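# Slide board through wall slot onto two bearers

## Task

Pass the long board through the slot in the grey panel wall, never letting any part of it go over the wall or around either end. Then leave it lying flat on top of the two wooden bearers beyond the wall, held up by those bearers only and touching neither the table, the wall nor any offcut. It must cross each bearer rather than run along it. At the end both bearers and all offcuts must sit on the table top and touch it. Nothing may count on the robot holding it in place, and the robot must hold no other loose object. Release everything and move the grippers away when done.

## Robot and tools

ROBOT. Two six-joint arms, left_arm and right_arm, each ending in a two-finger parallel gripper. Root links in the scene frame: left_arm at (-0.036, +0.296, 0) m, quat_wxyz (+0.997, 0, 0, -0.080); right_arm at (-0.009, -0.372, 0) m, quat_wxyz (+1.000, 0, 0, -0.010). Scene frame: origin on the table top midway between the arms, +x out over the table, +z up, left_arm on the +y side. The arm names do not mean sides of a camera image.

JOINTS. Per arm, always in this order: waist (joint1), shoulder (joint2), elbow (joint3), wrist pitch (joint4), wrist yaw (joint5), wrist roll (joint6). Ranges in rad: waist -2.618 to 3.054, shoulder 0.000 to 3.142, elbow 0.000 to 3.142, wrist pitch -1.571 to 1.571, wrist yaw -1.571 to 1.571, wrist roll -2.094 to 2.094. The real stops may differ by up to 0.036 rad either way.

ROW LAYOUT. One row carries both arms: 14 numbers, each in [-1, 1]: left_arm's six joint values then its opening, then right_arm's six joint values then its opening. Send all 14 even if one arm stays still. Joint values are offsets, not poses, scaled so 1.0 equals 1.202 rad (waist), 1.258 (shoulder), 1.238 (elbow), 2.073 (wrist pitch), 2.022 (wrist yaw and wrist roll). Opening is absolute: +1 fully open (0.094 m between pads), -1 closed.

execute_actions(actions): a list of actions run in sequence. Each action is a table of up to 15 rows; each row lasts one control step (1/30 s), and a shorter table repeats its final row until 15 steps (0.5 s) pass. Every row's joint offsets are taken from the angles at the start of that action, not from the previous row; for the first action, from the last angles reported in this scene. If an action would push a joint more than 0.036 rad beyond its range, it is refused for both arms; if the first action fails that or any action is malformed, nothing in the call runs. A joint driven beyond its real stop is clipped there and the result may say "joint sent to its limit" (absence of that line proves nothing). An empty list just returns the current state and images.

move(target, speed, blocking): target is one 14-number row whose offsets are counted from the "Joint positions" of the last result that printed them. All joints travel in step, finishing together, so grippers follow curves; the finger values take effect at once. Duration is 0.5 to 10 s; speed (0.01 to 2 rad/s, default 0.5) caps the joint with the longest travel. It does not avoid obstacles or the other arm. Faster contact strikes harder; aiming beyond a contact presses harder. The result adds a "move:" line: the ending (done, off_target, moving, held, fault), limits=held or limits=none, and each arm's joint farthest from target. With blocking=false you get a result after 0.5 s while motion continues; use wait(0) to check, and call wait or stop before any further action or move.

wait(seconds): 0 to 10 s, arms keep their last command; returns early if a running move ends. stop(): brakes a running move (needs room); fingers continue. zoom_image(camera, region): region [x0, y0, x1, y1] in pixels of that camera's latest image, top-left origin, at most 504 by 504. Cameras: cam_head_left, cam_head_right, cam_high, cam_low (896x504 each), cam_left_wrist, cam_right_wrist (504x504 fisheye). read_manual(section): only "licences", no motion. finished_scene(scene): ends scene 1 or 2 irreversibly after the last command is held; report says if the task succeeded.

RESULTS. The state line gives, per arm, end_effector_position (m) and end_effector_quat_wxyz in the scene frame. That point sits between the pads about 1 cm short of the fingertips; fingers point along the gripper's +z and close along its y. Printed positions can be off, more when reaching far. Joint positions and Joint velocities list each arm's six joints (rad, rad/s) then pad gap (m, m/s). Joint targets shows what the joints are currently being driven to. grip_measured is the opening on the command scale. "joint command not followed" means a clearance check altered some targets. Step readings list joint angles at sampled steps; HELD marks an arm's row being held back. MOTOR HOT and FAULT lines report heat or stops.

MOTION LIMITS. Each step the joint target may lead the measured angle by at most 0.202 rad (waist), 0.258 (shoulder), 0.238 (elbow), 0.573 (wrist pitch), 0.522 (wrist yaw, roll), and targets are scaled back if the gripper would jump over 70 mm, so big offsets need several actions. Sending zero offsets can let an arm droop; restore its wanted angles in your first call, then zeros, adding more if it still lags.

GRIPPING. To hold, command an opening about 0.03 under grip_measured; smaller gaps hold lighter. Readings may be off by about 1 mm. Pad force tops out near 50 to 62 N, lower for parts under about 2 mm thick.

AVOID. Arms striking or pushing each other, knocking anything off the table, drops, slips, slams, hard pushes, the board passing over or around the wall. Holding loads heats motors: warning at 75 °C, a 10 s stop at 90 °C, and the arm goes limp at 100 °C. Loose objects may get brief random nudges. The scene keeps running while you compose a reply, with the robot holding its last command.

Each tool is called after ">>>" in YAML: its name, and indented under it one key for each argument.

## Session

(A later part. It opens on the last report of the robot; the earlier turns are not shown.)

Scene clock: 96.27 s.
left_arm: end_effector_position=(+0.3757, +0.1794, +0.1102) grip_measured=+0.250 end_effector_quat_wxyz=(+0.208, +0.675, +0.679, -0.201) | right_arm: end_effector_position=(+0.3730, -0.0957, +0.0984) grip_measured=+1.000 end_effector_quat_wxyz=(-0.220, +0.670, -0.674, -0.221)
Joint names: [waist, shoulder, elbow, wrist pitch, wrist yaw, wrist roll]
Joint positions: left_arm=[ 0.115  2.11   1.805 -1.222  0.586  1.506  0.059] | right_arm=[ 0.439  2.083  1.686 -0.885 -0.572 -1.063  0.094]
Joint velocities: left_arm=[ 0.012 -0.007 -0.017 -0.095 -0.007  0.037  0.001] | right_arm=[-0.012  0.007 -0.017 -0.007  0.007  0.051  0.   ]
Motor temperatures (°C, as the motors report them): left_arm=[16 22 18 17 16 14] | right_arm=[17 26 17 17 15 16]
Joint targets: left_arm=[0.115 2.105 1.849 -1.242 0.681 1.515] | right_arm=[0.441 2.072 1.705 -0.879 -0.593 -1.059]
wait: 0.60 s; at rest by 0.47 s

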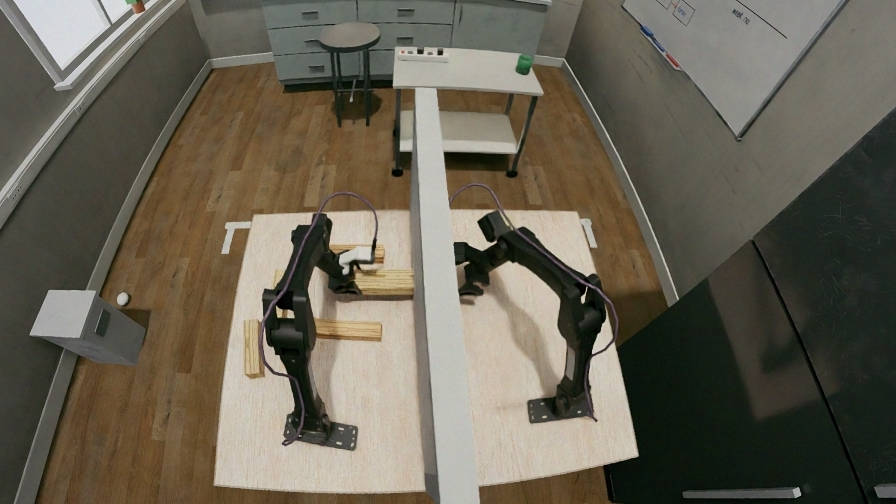

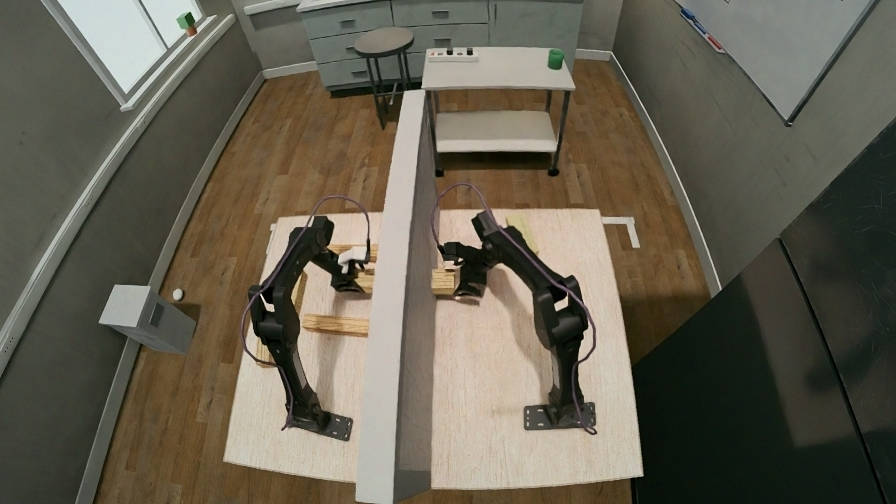

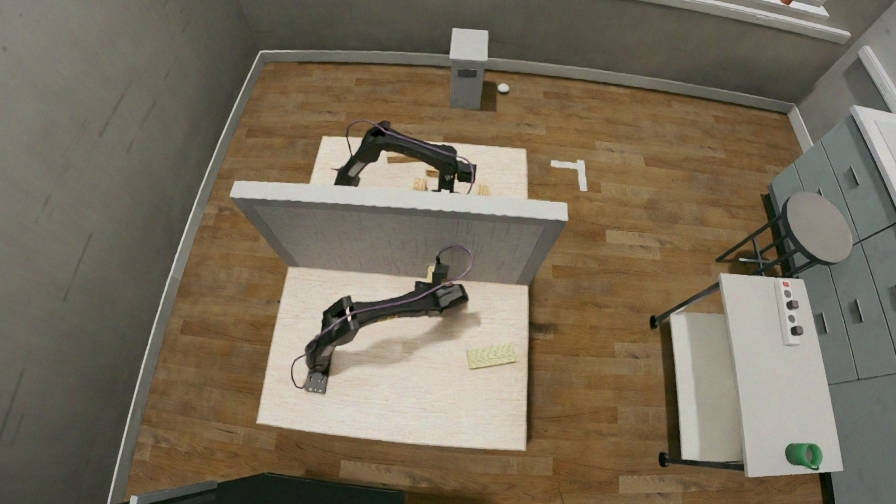

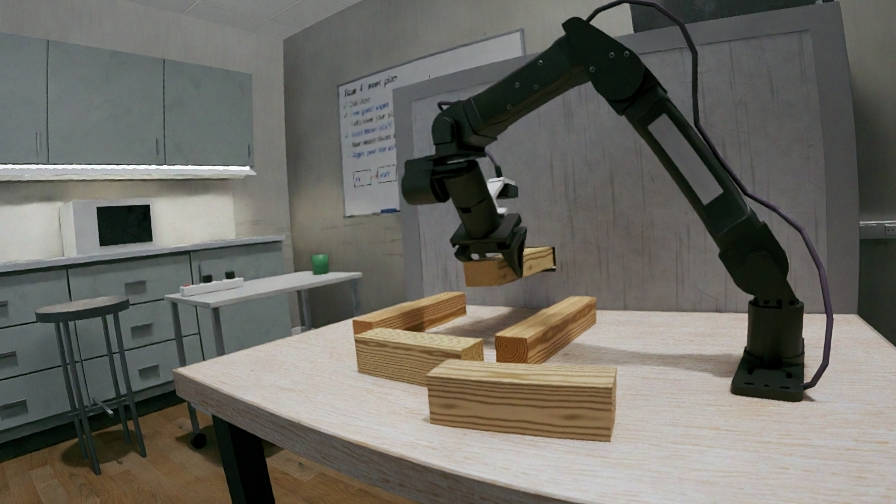

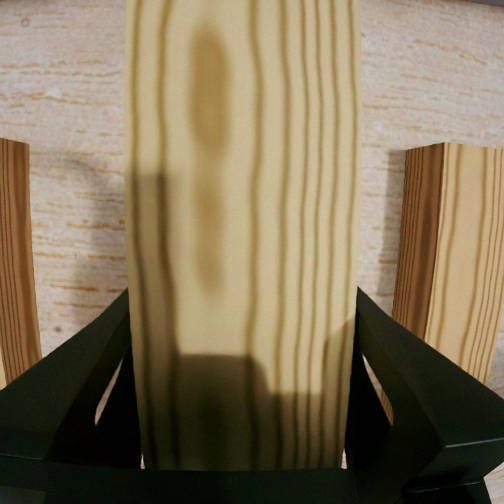

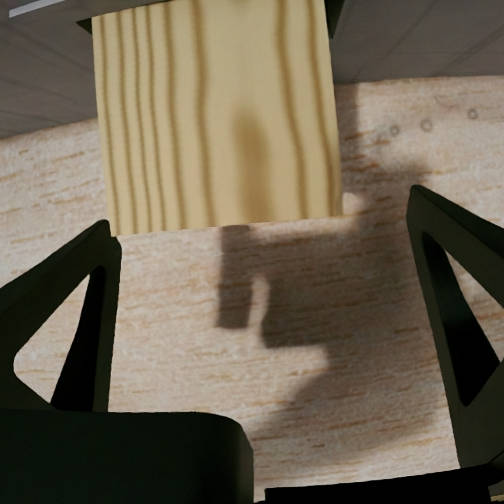

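>>> execute_actions:
  actions:
    - [[0.0058,-0.0020,0.0381,-0.0142,0.0468,0.0104,0.05,0.0017,-0.0087,0.0153,0.0029,-0.0104,0.0020,1],[0.0116,-0.0001,0.0407,-0.0188,0.0466,0.0162,0.05,0.0017,-0.0087,0.0153,0.0029,-0.0104,0.0020,1],[0.0174,0.0019,0.0433,-0.0234,0.0464,0.0221,0.05,0.0017,-0.0087,0.0153,0.0029,-0.0104,0.0020,1],[0.0231,0.0038,0.0460,-0.0280,0.0462,0.0280,0.05,0.0017,-0.0087,0.0153,0.0029,-0.0104,0.0020,1],[0.0289,0.0058,0.0486,-0.0326,0.0460,0.0338,0.05,0.0017,-0.0087,0.0153,0.0029,-0.0104,0.0020,1],[0.0347,0.0077,0.0512,-0.0372,0.0458,0.0397,0.05,0.0017,-0.0087,0.0153,0.0029,-0.0104,0.0020,1],[0.0405,0.0097,0.0538,-0.0418,0.0456,0.0455,0.05,0.0017,-0.0087,0.0153,0.0029,-0.0104,0.0020,1],[0.0463,0.0117,0.0564,-0.0464,0.0454,0.0514,0.05,0.0017,-0.0087,0.0153,0.0029,-0.0104,0.0020,1],[0.0521,0.0136,0.0590,-0.0510,0.0452,0.0573,0.05,0.0017,-0.0087,0.0153,0.0029,-0.0104,0.0020,1],[0.0579,0.0156,0.0616,-0.0556,0.0450,0.0631,0.05,0.0017,-0.0087,0.0153,0.0029,-0.0104,0.0020,1],[0.0636,0.0175,0.0643,-0.0602,0.0450,0.0690,0.05,0.0017,-0.0087,0.0153,0.0029,-0.0104,0.0020,1],[0.0694,0.0195,0.0669,-0.0602,0.0450,0.0690,0.05,0.0017,-0.0087,0.0153,0.0029,-0.0104,0.0020,1],[0.0752,0.0214,0.0695,-0.0602,0.0450,0.0690,0.05,0.0017,-0.0087,0.0153,0.0029,-0.0104,0.0020,1],[0.0810,0.0234,0.0721,-0.0602,0.0450,0.0690,0.05,0.0017,-0.0087,0.0153,0.0029,-0.0104,0.0020,1]]

>>> wait:
  seconds: 0.6

Scene clock: 97.80 s.
left_arm: end_effector_position=(+0.3760, +0.2152, +0.1089) grip_measured=+0.250 end_effector_quat_wxyz=(+0.204, +0.677, +0.677, -0.204) | right_arm: end_effector_position=(+0.3730, -0.0957, +0.0984) grip_measured=+1.000 end_effector_quat_wxyz=(-0.220, +0.670, -0.674, -0.221)
Joint names: [waist, shoulder, elbow, wrist pitch, wrist yaw, wrist roll]
Joint positions: left_arm=[ 0.202  2.141  1.849 -1.305  0.586  1.62   0.059] | right_arm=[ 0.439  2.083  1.686 -0.885 -0.572 -1.063  0.094]
Joint velocities: left_arm=[ 0.159  0.051  0.042 -0.081  0.022  0.154 -0.001] | right_arm=[ 0.012 -0.012 -0.012  0.022 -0.051  0.007  0.   ]
Motor temperatures (°C, as the motors report them): left_arm=[16 22 18 17 16 14] | right_arm=[17 26 17 17 15 16]
Joint targets: left_arm=[0.212 2.140 1.894 -1.347 0.677 1.646] | right_arm=[0.441 2.072 1.705 -0.879 -0.593 -1.059]
Step readings (joint positions):
0: left_arm=[0.115 2.110 1.805 -1.222 0.586 1.507] | right_arm=[0.439 2.083 1.686 -0.885 -0.572 -1.063]
1: left_arm=[0.115 2.110 1.805 -1.222 0.586 1.508] | right_arm=[0.439 2.083 1.686 -0.885 -0.572 -1.063]
2: left_arm=[0.115 2.110 1.805 -1.224 0.586 1.513] | right_arm=[0.439 2.083 1.686 -0.885 -0.572 -1.063]
4: left_arm=[0.119 2.112 1.808 -1.235 0.586 1.524] | right_arm=[0.439 2.083 1.686 -0.885 -0.572 -1.063]
8: left_arm=[0.143 2.125 1.827 -1.259 0.586 1.559] | right_arm=[0.439 2.083 1.686 -0.885 -0.572 -1.063]
15: Joint positions above

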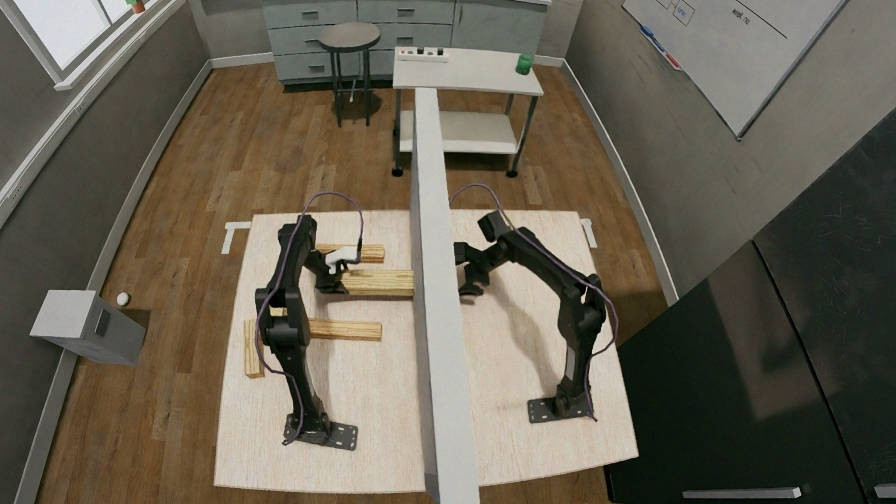

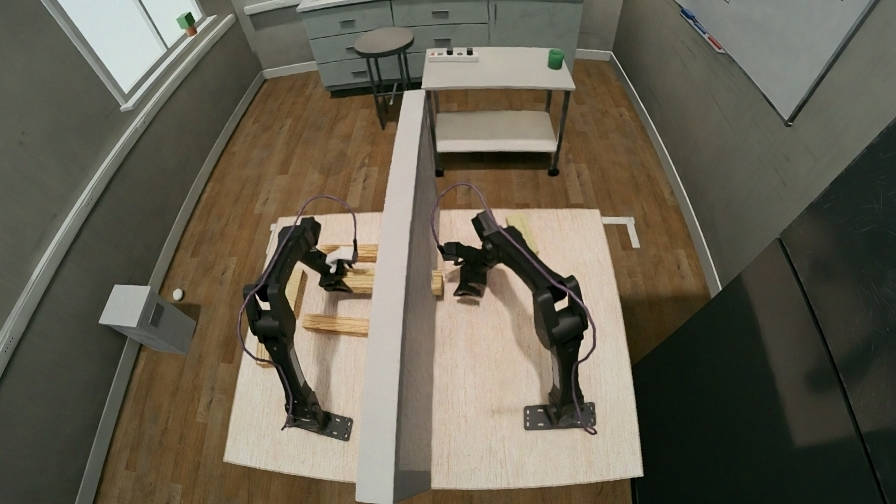

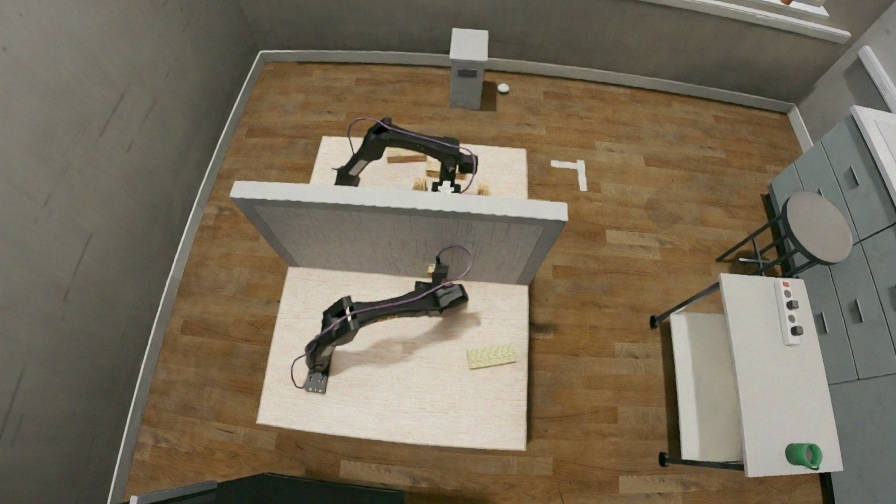

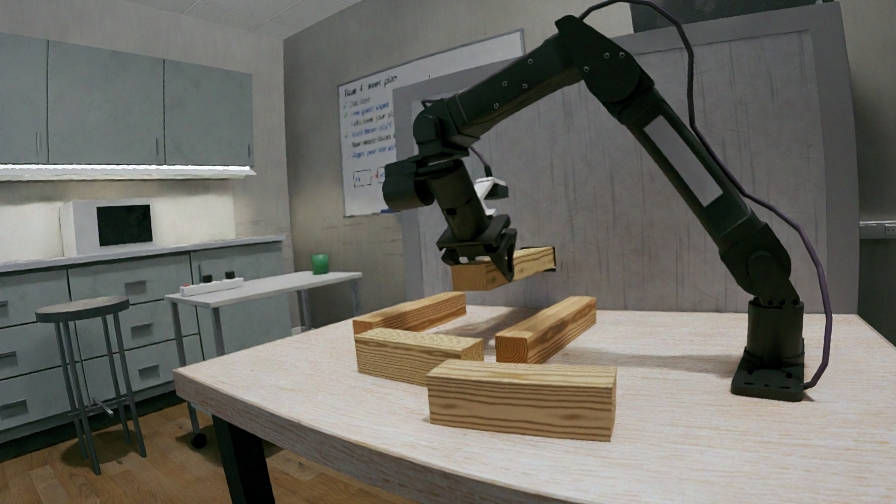

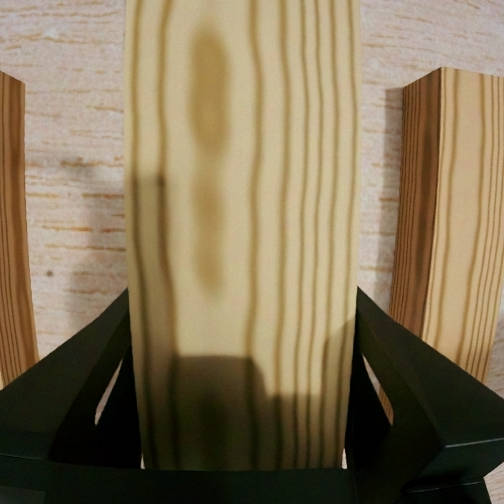

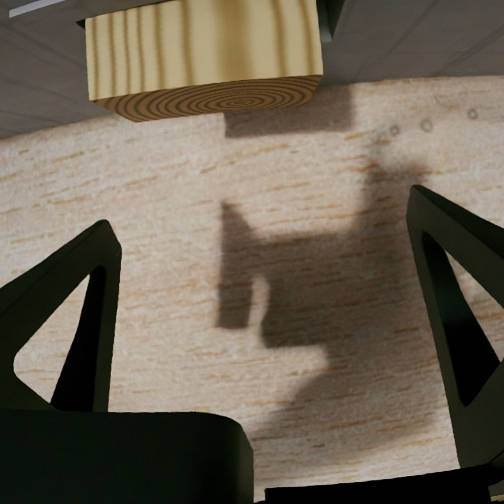

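Scene clock: 98.40 s.
left_arm: end_effector_position=(+0.3757, +0.2200, +0.1086) grip_measured=+0.250 end_effector_quat_wxyz=(+0.205, +0.678, +0.676, -0.204) | right_arm: end_effector_position=(+0.3730, -0.0957, +0.0984) grip_measured=+1.000 end_effector_quat_wxyz=(-0.220, +0.670, -0.674, -0.221)
Joint names: [waist, shoulder, elbow, wrist pitch, wrist yaw, wrist roll]
Joint positions: left_arm=[ 0.213  2.144  1.852 -1.314  0.586  1.637  0.059] | right_arm=[ 0.439  2.083  1.686 -0.885 -0.572 -1.063  0.094]
Joint velocities: left_arm=[-0.002  0.012  0.007  0.007  0.007  0.051  0.001] | right_arm=[-0.007 -0.017  0.002 -0.022  0.007 -0.022  0.   ]
Motor temperatures (°C, as the motors report them): left_arm=[16 22 18 17 16 14] | right_arm=[17 26 17 17 15 16]
Joint targets: left_arm=[0.212 2.140 1.894 -1.347 0.677 1.646] | right_arm=[0.441 2.072 1.705 -0.879 -0.593 -1.059]
wait: 0.60 s; at rest by 0.43 s

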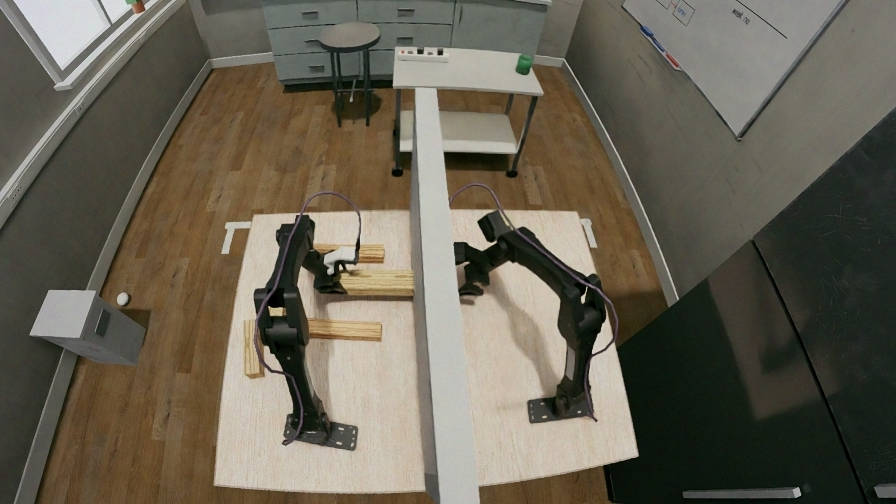

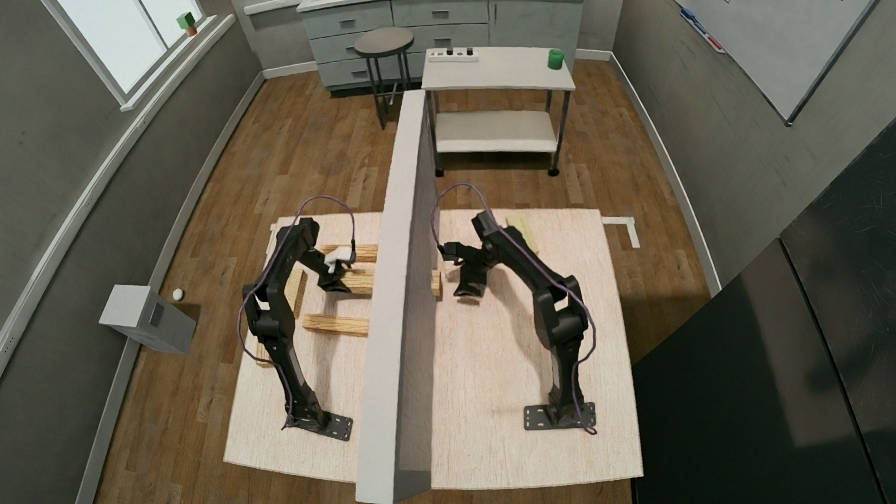

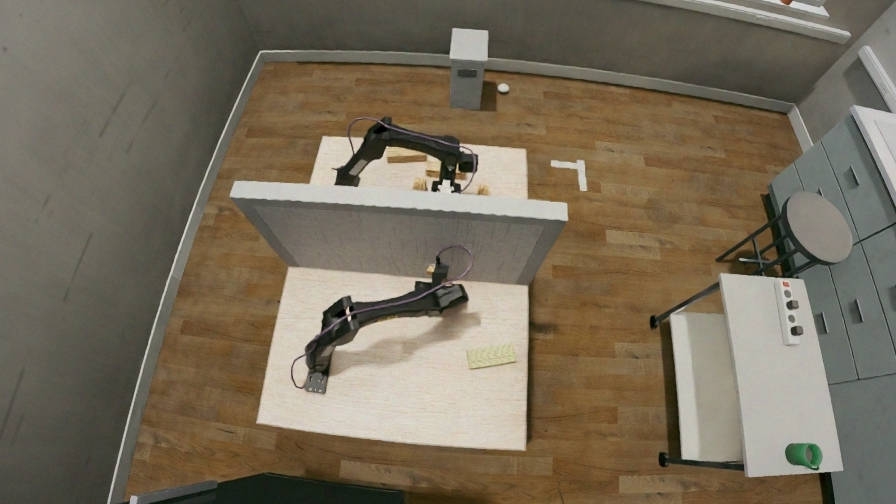

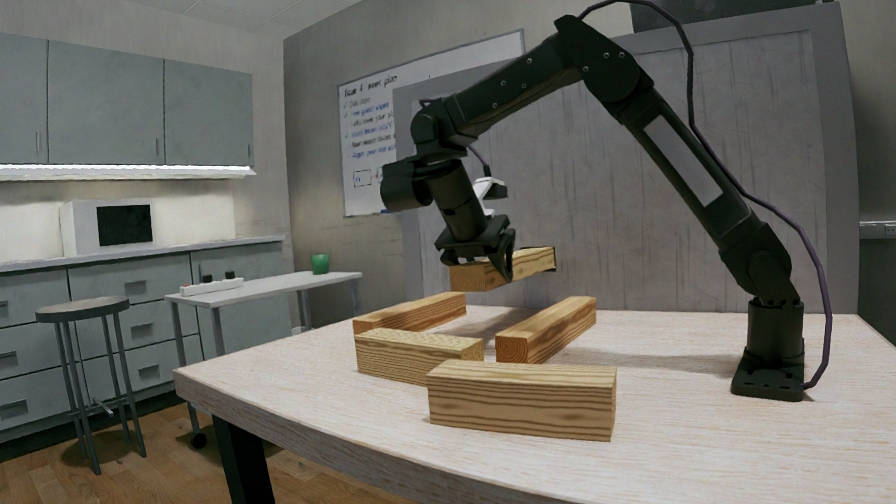

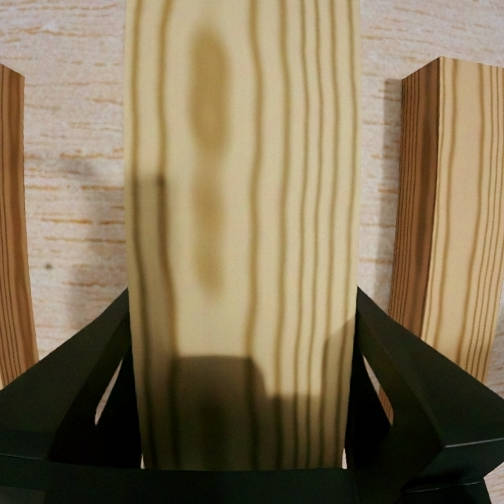

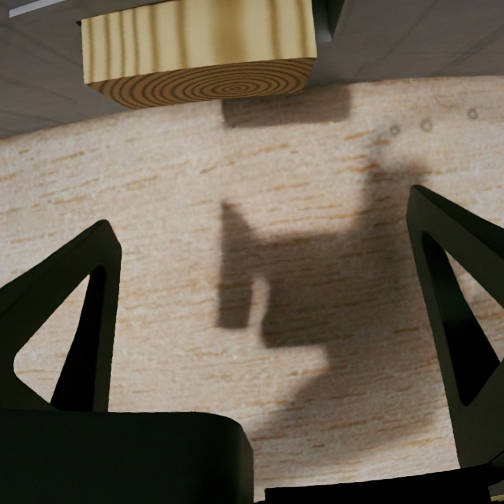

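>>> zoom_image:
  camera: "cam_low"
  region: [430, 205, 580, 305]

Region (430, 205, 580, 305) of cam_low's 896x504 image, scaled by 3.360, with more detail than that image has.

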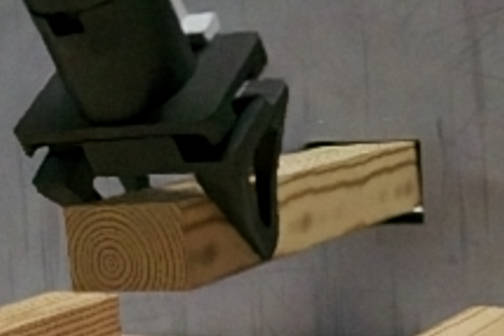

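>>> execute_actions:
  actions:
    - [[0.0080,-0.0017,0.0361,-0.0184,0.0443,0.0077,0.05,0.0017,-0.0087,0.0153,0.0029,-0.0104,0.0020,1],[0.0140,-0.0003,0.0383,-0.0210,0.0435,0.0109,0.05,0.0017,-0.0087,0.0153,0.0029,-0.0104,0.0020,1],[0.0199,0.0012,0.0405,-0.0237,0.0428,0.0141,0.05,0.0017,-0.0087,0.0153,0.0029,-0.0104,0.0020,1],[0.0259,0.0027,0.0427,-0.0265,0.0421,0.0174,0.05,0.0017,-0.0087,0.0153,0.0029,-0.0104,0.0020,1],[0.0318,0.0041,0.0449,-0.0293,0.0414,0.0206,0.05,0.0017,-0.0087,0.0153,0.0029,-0.0104,0.0020,1],[0.0378,0.0056,0.0471,-0.0321,0.0406,0.0238,0.05,0.0017,-0.0087,0.0153,0.0029,-0.0104,0.0020,1],[0.0437,0.0070,0.0493,-0.0349,0.0399,0.0270,0.05,0.0017,-0.0087,0.0153,0.0029,-0.0104,0.0020,1],[0.0497,0.0085,0.0515,-0.0377,0.0392,0.0302,0.05,0.0017,-0.0087,0.0153,0.0029,-0.0104,0.0020,1],[0.0557,0.0100,0.0537,-0.0405,0.0384,0.0334,0.05,0.0017,-0.0087,0.0153,0.0029,-0.0104,0.0020,1],[0.0616,0.0114,0.0559,-0.0433,0.0377,0.0366,0.05,0.0017,-0.0087,0.0153,0.0029,-0.0104,0.0020,1],[0.0676,0.0129,0.0581,-0.0461,0.0370,0.0399,0.05,0.0017,-0.0087,0.0153,0.0029,-0.0104,0.0020,1],[0.0735,0.0144,0.0603,-0.0488,0.0363,0.0431,0.05,0.0017,-0.0087,0.0153,0.0029,-0.0104,0.0020,1],[0.0795,0.0158,0.0625,-0.0515,0.0355,0.0463,0.05,0.0017,-0.0087,0.0153,0.0029,-0.0104,0.0020,1],[0.0795,0.0173,0.0647,-0.0515,0.0348,0.0495,0.05,0.0017,-0.0087,0.0153,0.0029,-0.0104,0.0020,1]]

>>> wait:
  seconds: 0.6

Scene clock: 100.13 s.
left_arm: end_effector_position=(+0.3760, +0.2581, +0.1080) grip_measured=+0.250 end_effector_quat_wxyz=(+0.204, +0.667, +0.687, -0.202) | right_arm: end_effector_position=(+0.3730, -0.0957, +0.0984) grip_measured=+1.000 end_effector_quat_wxyz=(-0.220, +0.670, -0.674, -0.221)
Joint names: [waist, shoulder, elbow, wrist pitch, wrist yaw, wrist roll]
Joint positions: left_arm=[ 0.304  2.168  1.887 -1.372  0.578  1.709  0.059] | right_arm=[ 0.439  2.083  1.686 -0.885 -0.572 -1.063  0.094]
Joint velocities: left_arm=[ 0.168  0.012  0.037 -0.139 -0.007  0.168 -0.001] | right_arm=[ 0.012 -0.002 -0.012 -0.022 -0.022 -0.051  0.   ]
Motor temperatures (°C, as the motors report them): left_arm=[16 22 18 17 16 14] | right_arm=[17 26 17 17 15 16]
Joint targets: left_arm=[0.309 2.166 1.932 -1.421 0.656 1.737] | right_arm=[0.441 2.072 1.705 -0.879 -0.593 -1.059]
Step readings (joint positions):
0: left_arm=[0.213 2.144 1.852 -1.314 0.586 1.637] | right_arm=[0.439 2.083 1.686 -0.885 -0.572 -1.063]
1: left_arm=[0.213 2.144 1.852 -1.314 0.586 1.638] | right_arm=[0.439 2.083 1.686 -0.885 -0.572 -1.063]
2: left_arm=[0.214 2.144 1.852 -1.315 0.586 1.639] | right_arm=[0.439 2.083 1.686 -0.885 -0.572 -1.063]
4: left_arm=[0.219 2.144 1.852 -1.317 0.586 1.643] | right_arm=[0.439 2.083 1.686 -0.885 -0.572 -1.063]
8: left_arm=[0.244 2.154 1.868 -1.338 0.584 1.666] | right_arm=[0.439 2.083 1.686 -0.885 -0.572 -1.063]
15: Joint positions above

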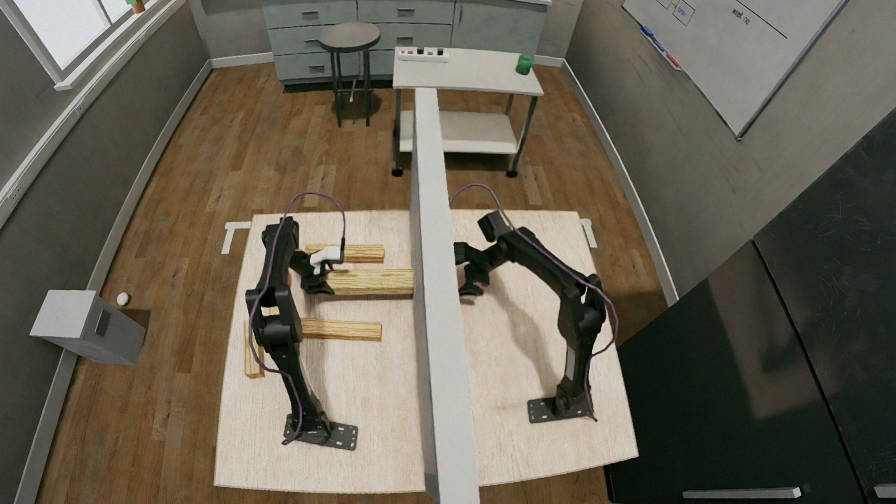

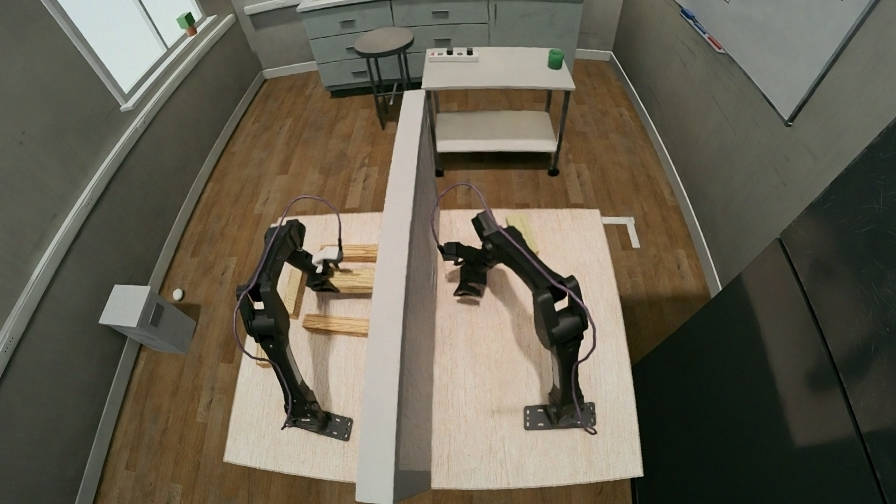

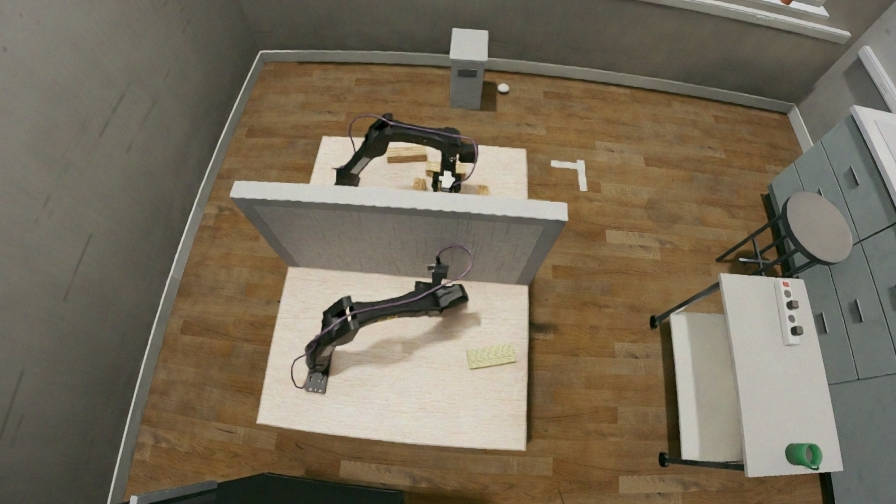

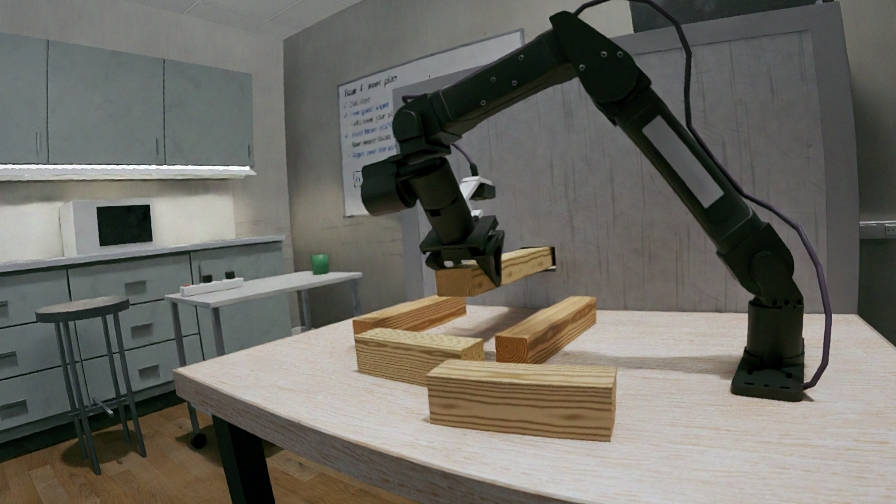

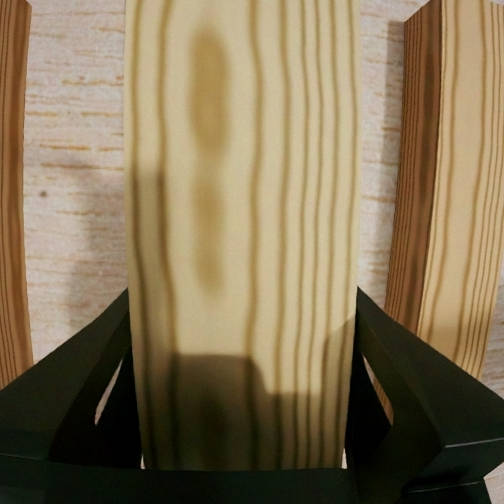

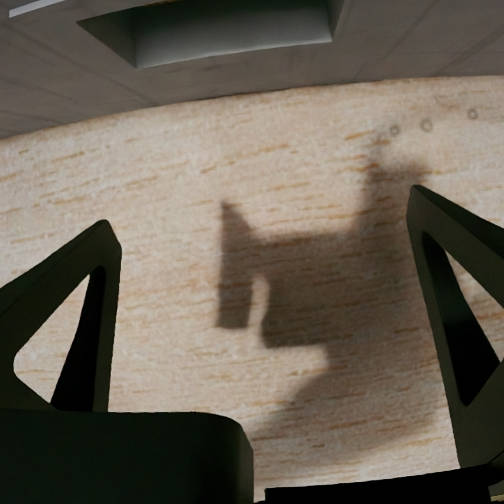

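Scene clock: 100.73 s.
left_arm: end_effector_position=(+0.3747, +0.2615, +0.1085) grip_measured=+0.250 end_effector_quat_wxyz=(+0.204, +0.671, +0.684, -0.201) | right_arm: end_effector_position=(+0.3730, -0.0957, +0.0984) grip_measured=+1.000 end_effector_quat_wxyz=(-0.220, +0.670, -0.674, -0.221)
Joint names: [waist, shoulder, elbow, wrist pitch, wrist yaw, wrist roll]
Joint positions: left_arm=[ 0.312  2.169  1.891 -1.382  0.575  1.728  0.059] | right_arm=[ 0.439  2.083  1.686 -0.885 -0.572 -1.063  0.094]
Joint velocities: left_arm=[ 0.012  0.002  0.002 -0.022  0.022 -0.022 -0.001] | right_arm=[-0.007 -0.007  0.002 -0.037 -0.037  0.007  0.   ]
Motor temperatures (°C, as the motors report them): left_arm=[16 22 18 17 16 14] | right_arm=[17 26 17 17 15 16]
Joint targets: left_arm=[0.309 2.166 1.932 -1.421 0.656 1.737] | right_arm=[0.441 2.072 1.705 -0.879 -0.593 -1.059]
wait: 0.60 s; at rest by 0.50 s

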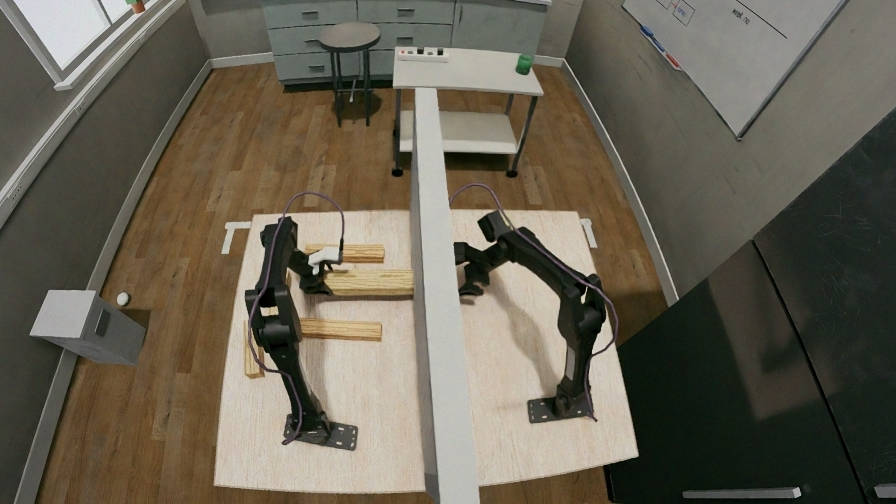

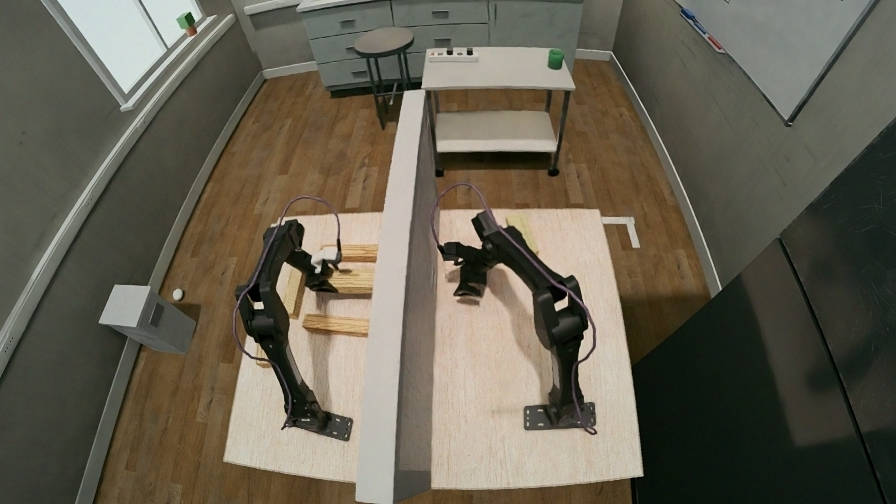

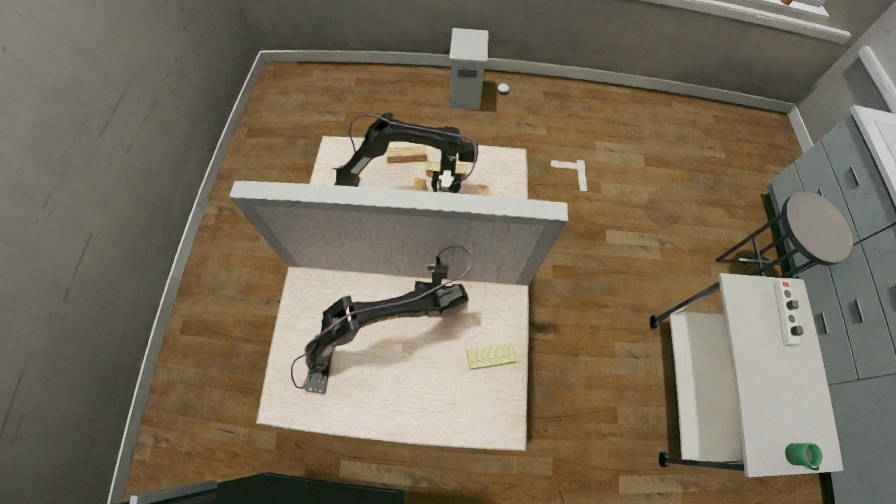

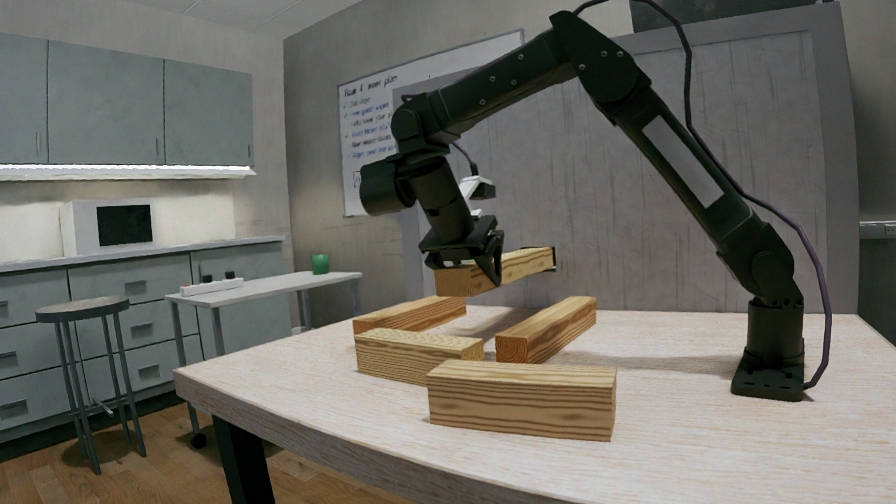

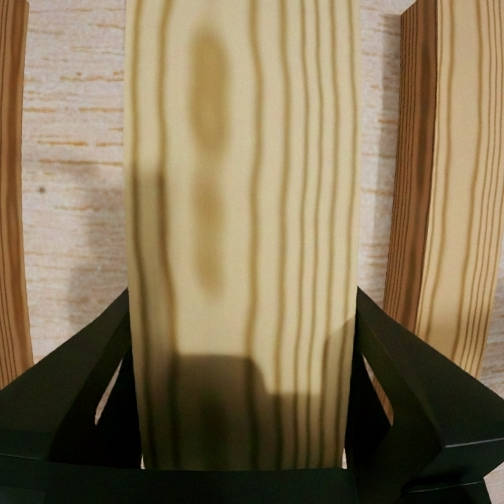

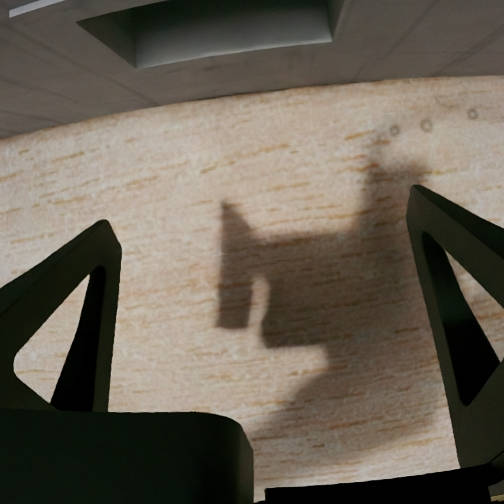

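>>> execute_actions:
  actions: []

Scene clock: 101.50 s.
left_arm: end_effector_position=(+0.3747, +0.2615, +0.1085) grip_measured=+0.250 end_effector_quat_wxyz=(+0.204, +0.671, +0.684, -0.201) | right_arm: end_effector_position=(+0.3730, -0.0957, +0.0984) grip_measured=+1.000 end_effector_quat_wxyz=(-0.220, +0.670, -0.674, -0.221)
Joint names: [waist, shoulder, elbow, wrist pitch, wrist yaw, wrist roll]
Joint positions: left_arm=[ 0.312  2.169  1.891 -1.382  0.575  1.728  0.059] | right_arm=[ 0.439  2.083  1.686 -0.885 -0.572 -1.063  0.094]
Joint velocities: left_arm=[-0.007  0.002  0.007 -0.022 -0.051 -0.007 -0.   ] | right_arm=[-0.017 -0.007 -0.012 -0.095 -0.007  0.051  0.   ]
Motor temperatures (°C, as the motors report them): left_arm=[16 22 18 17 16 14] | right_arm=[17 26 17 17 15 16]
Joint targets: left_arm=[0.309 2.166 1.932 -1.421 0.656 1.737] | right_arm=[0.441 2.072 1.705 -0.879 -0.593 -1.059]

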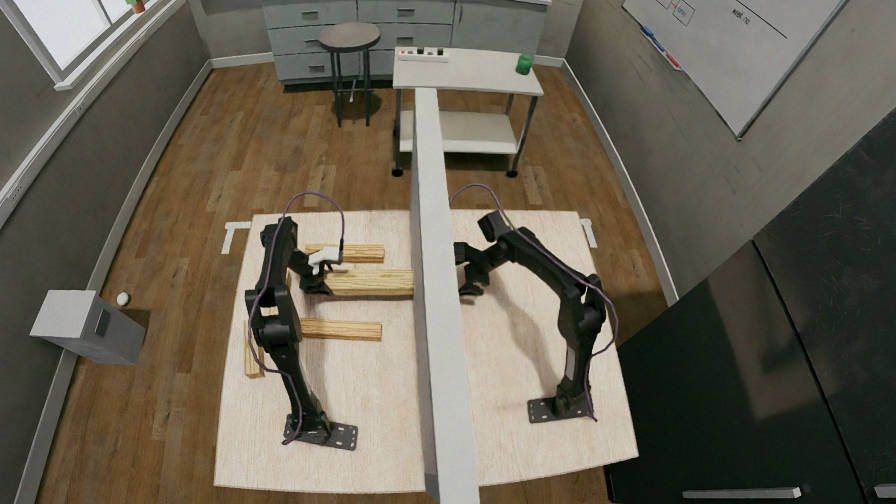

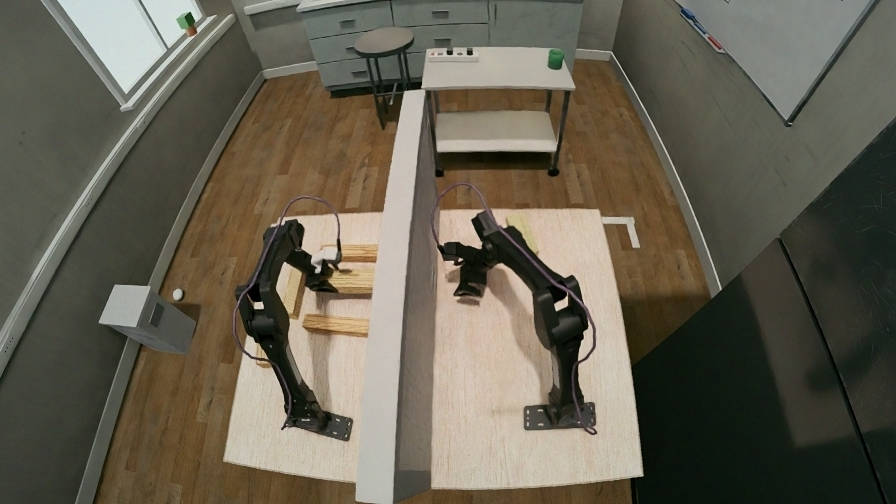

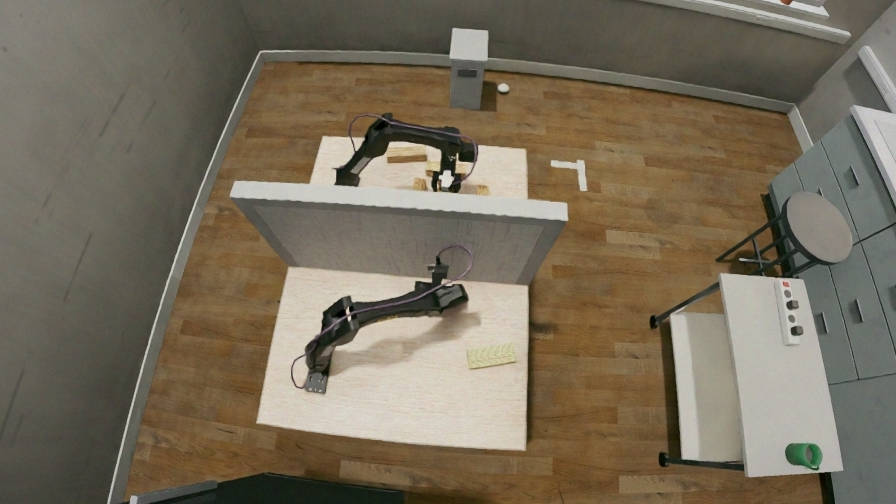

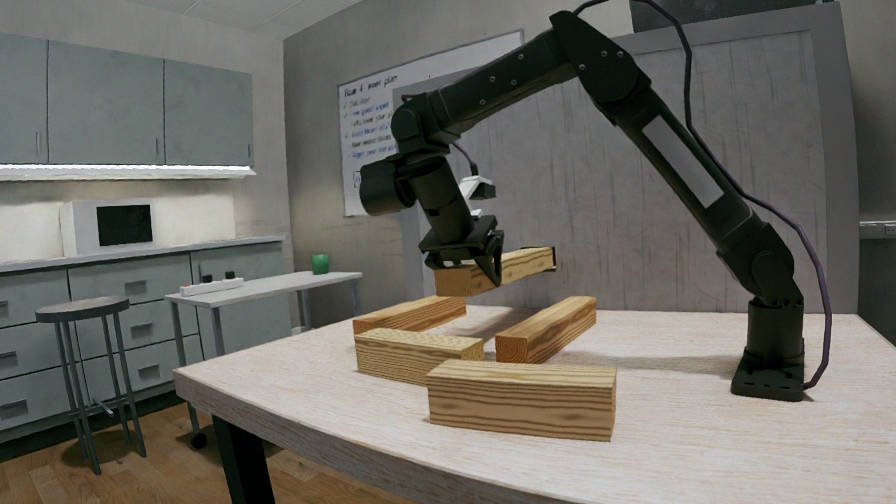

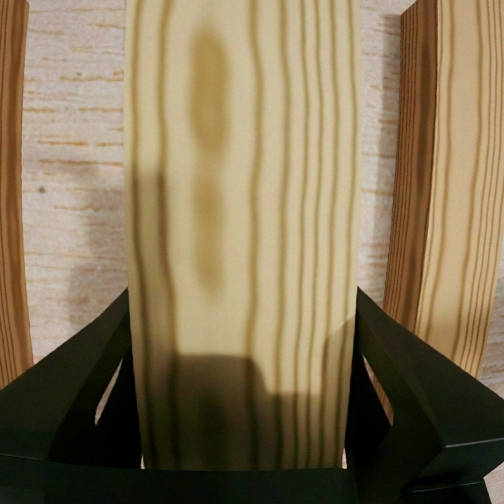

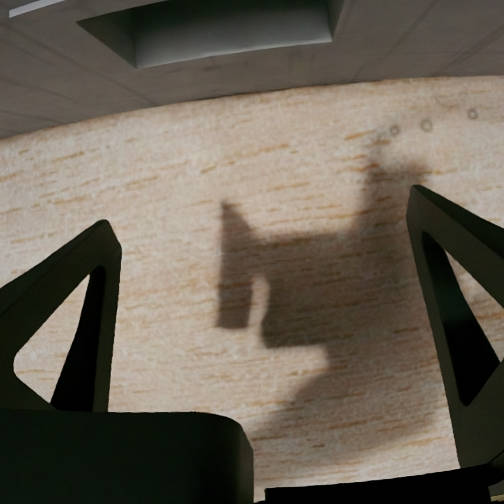

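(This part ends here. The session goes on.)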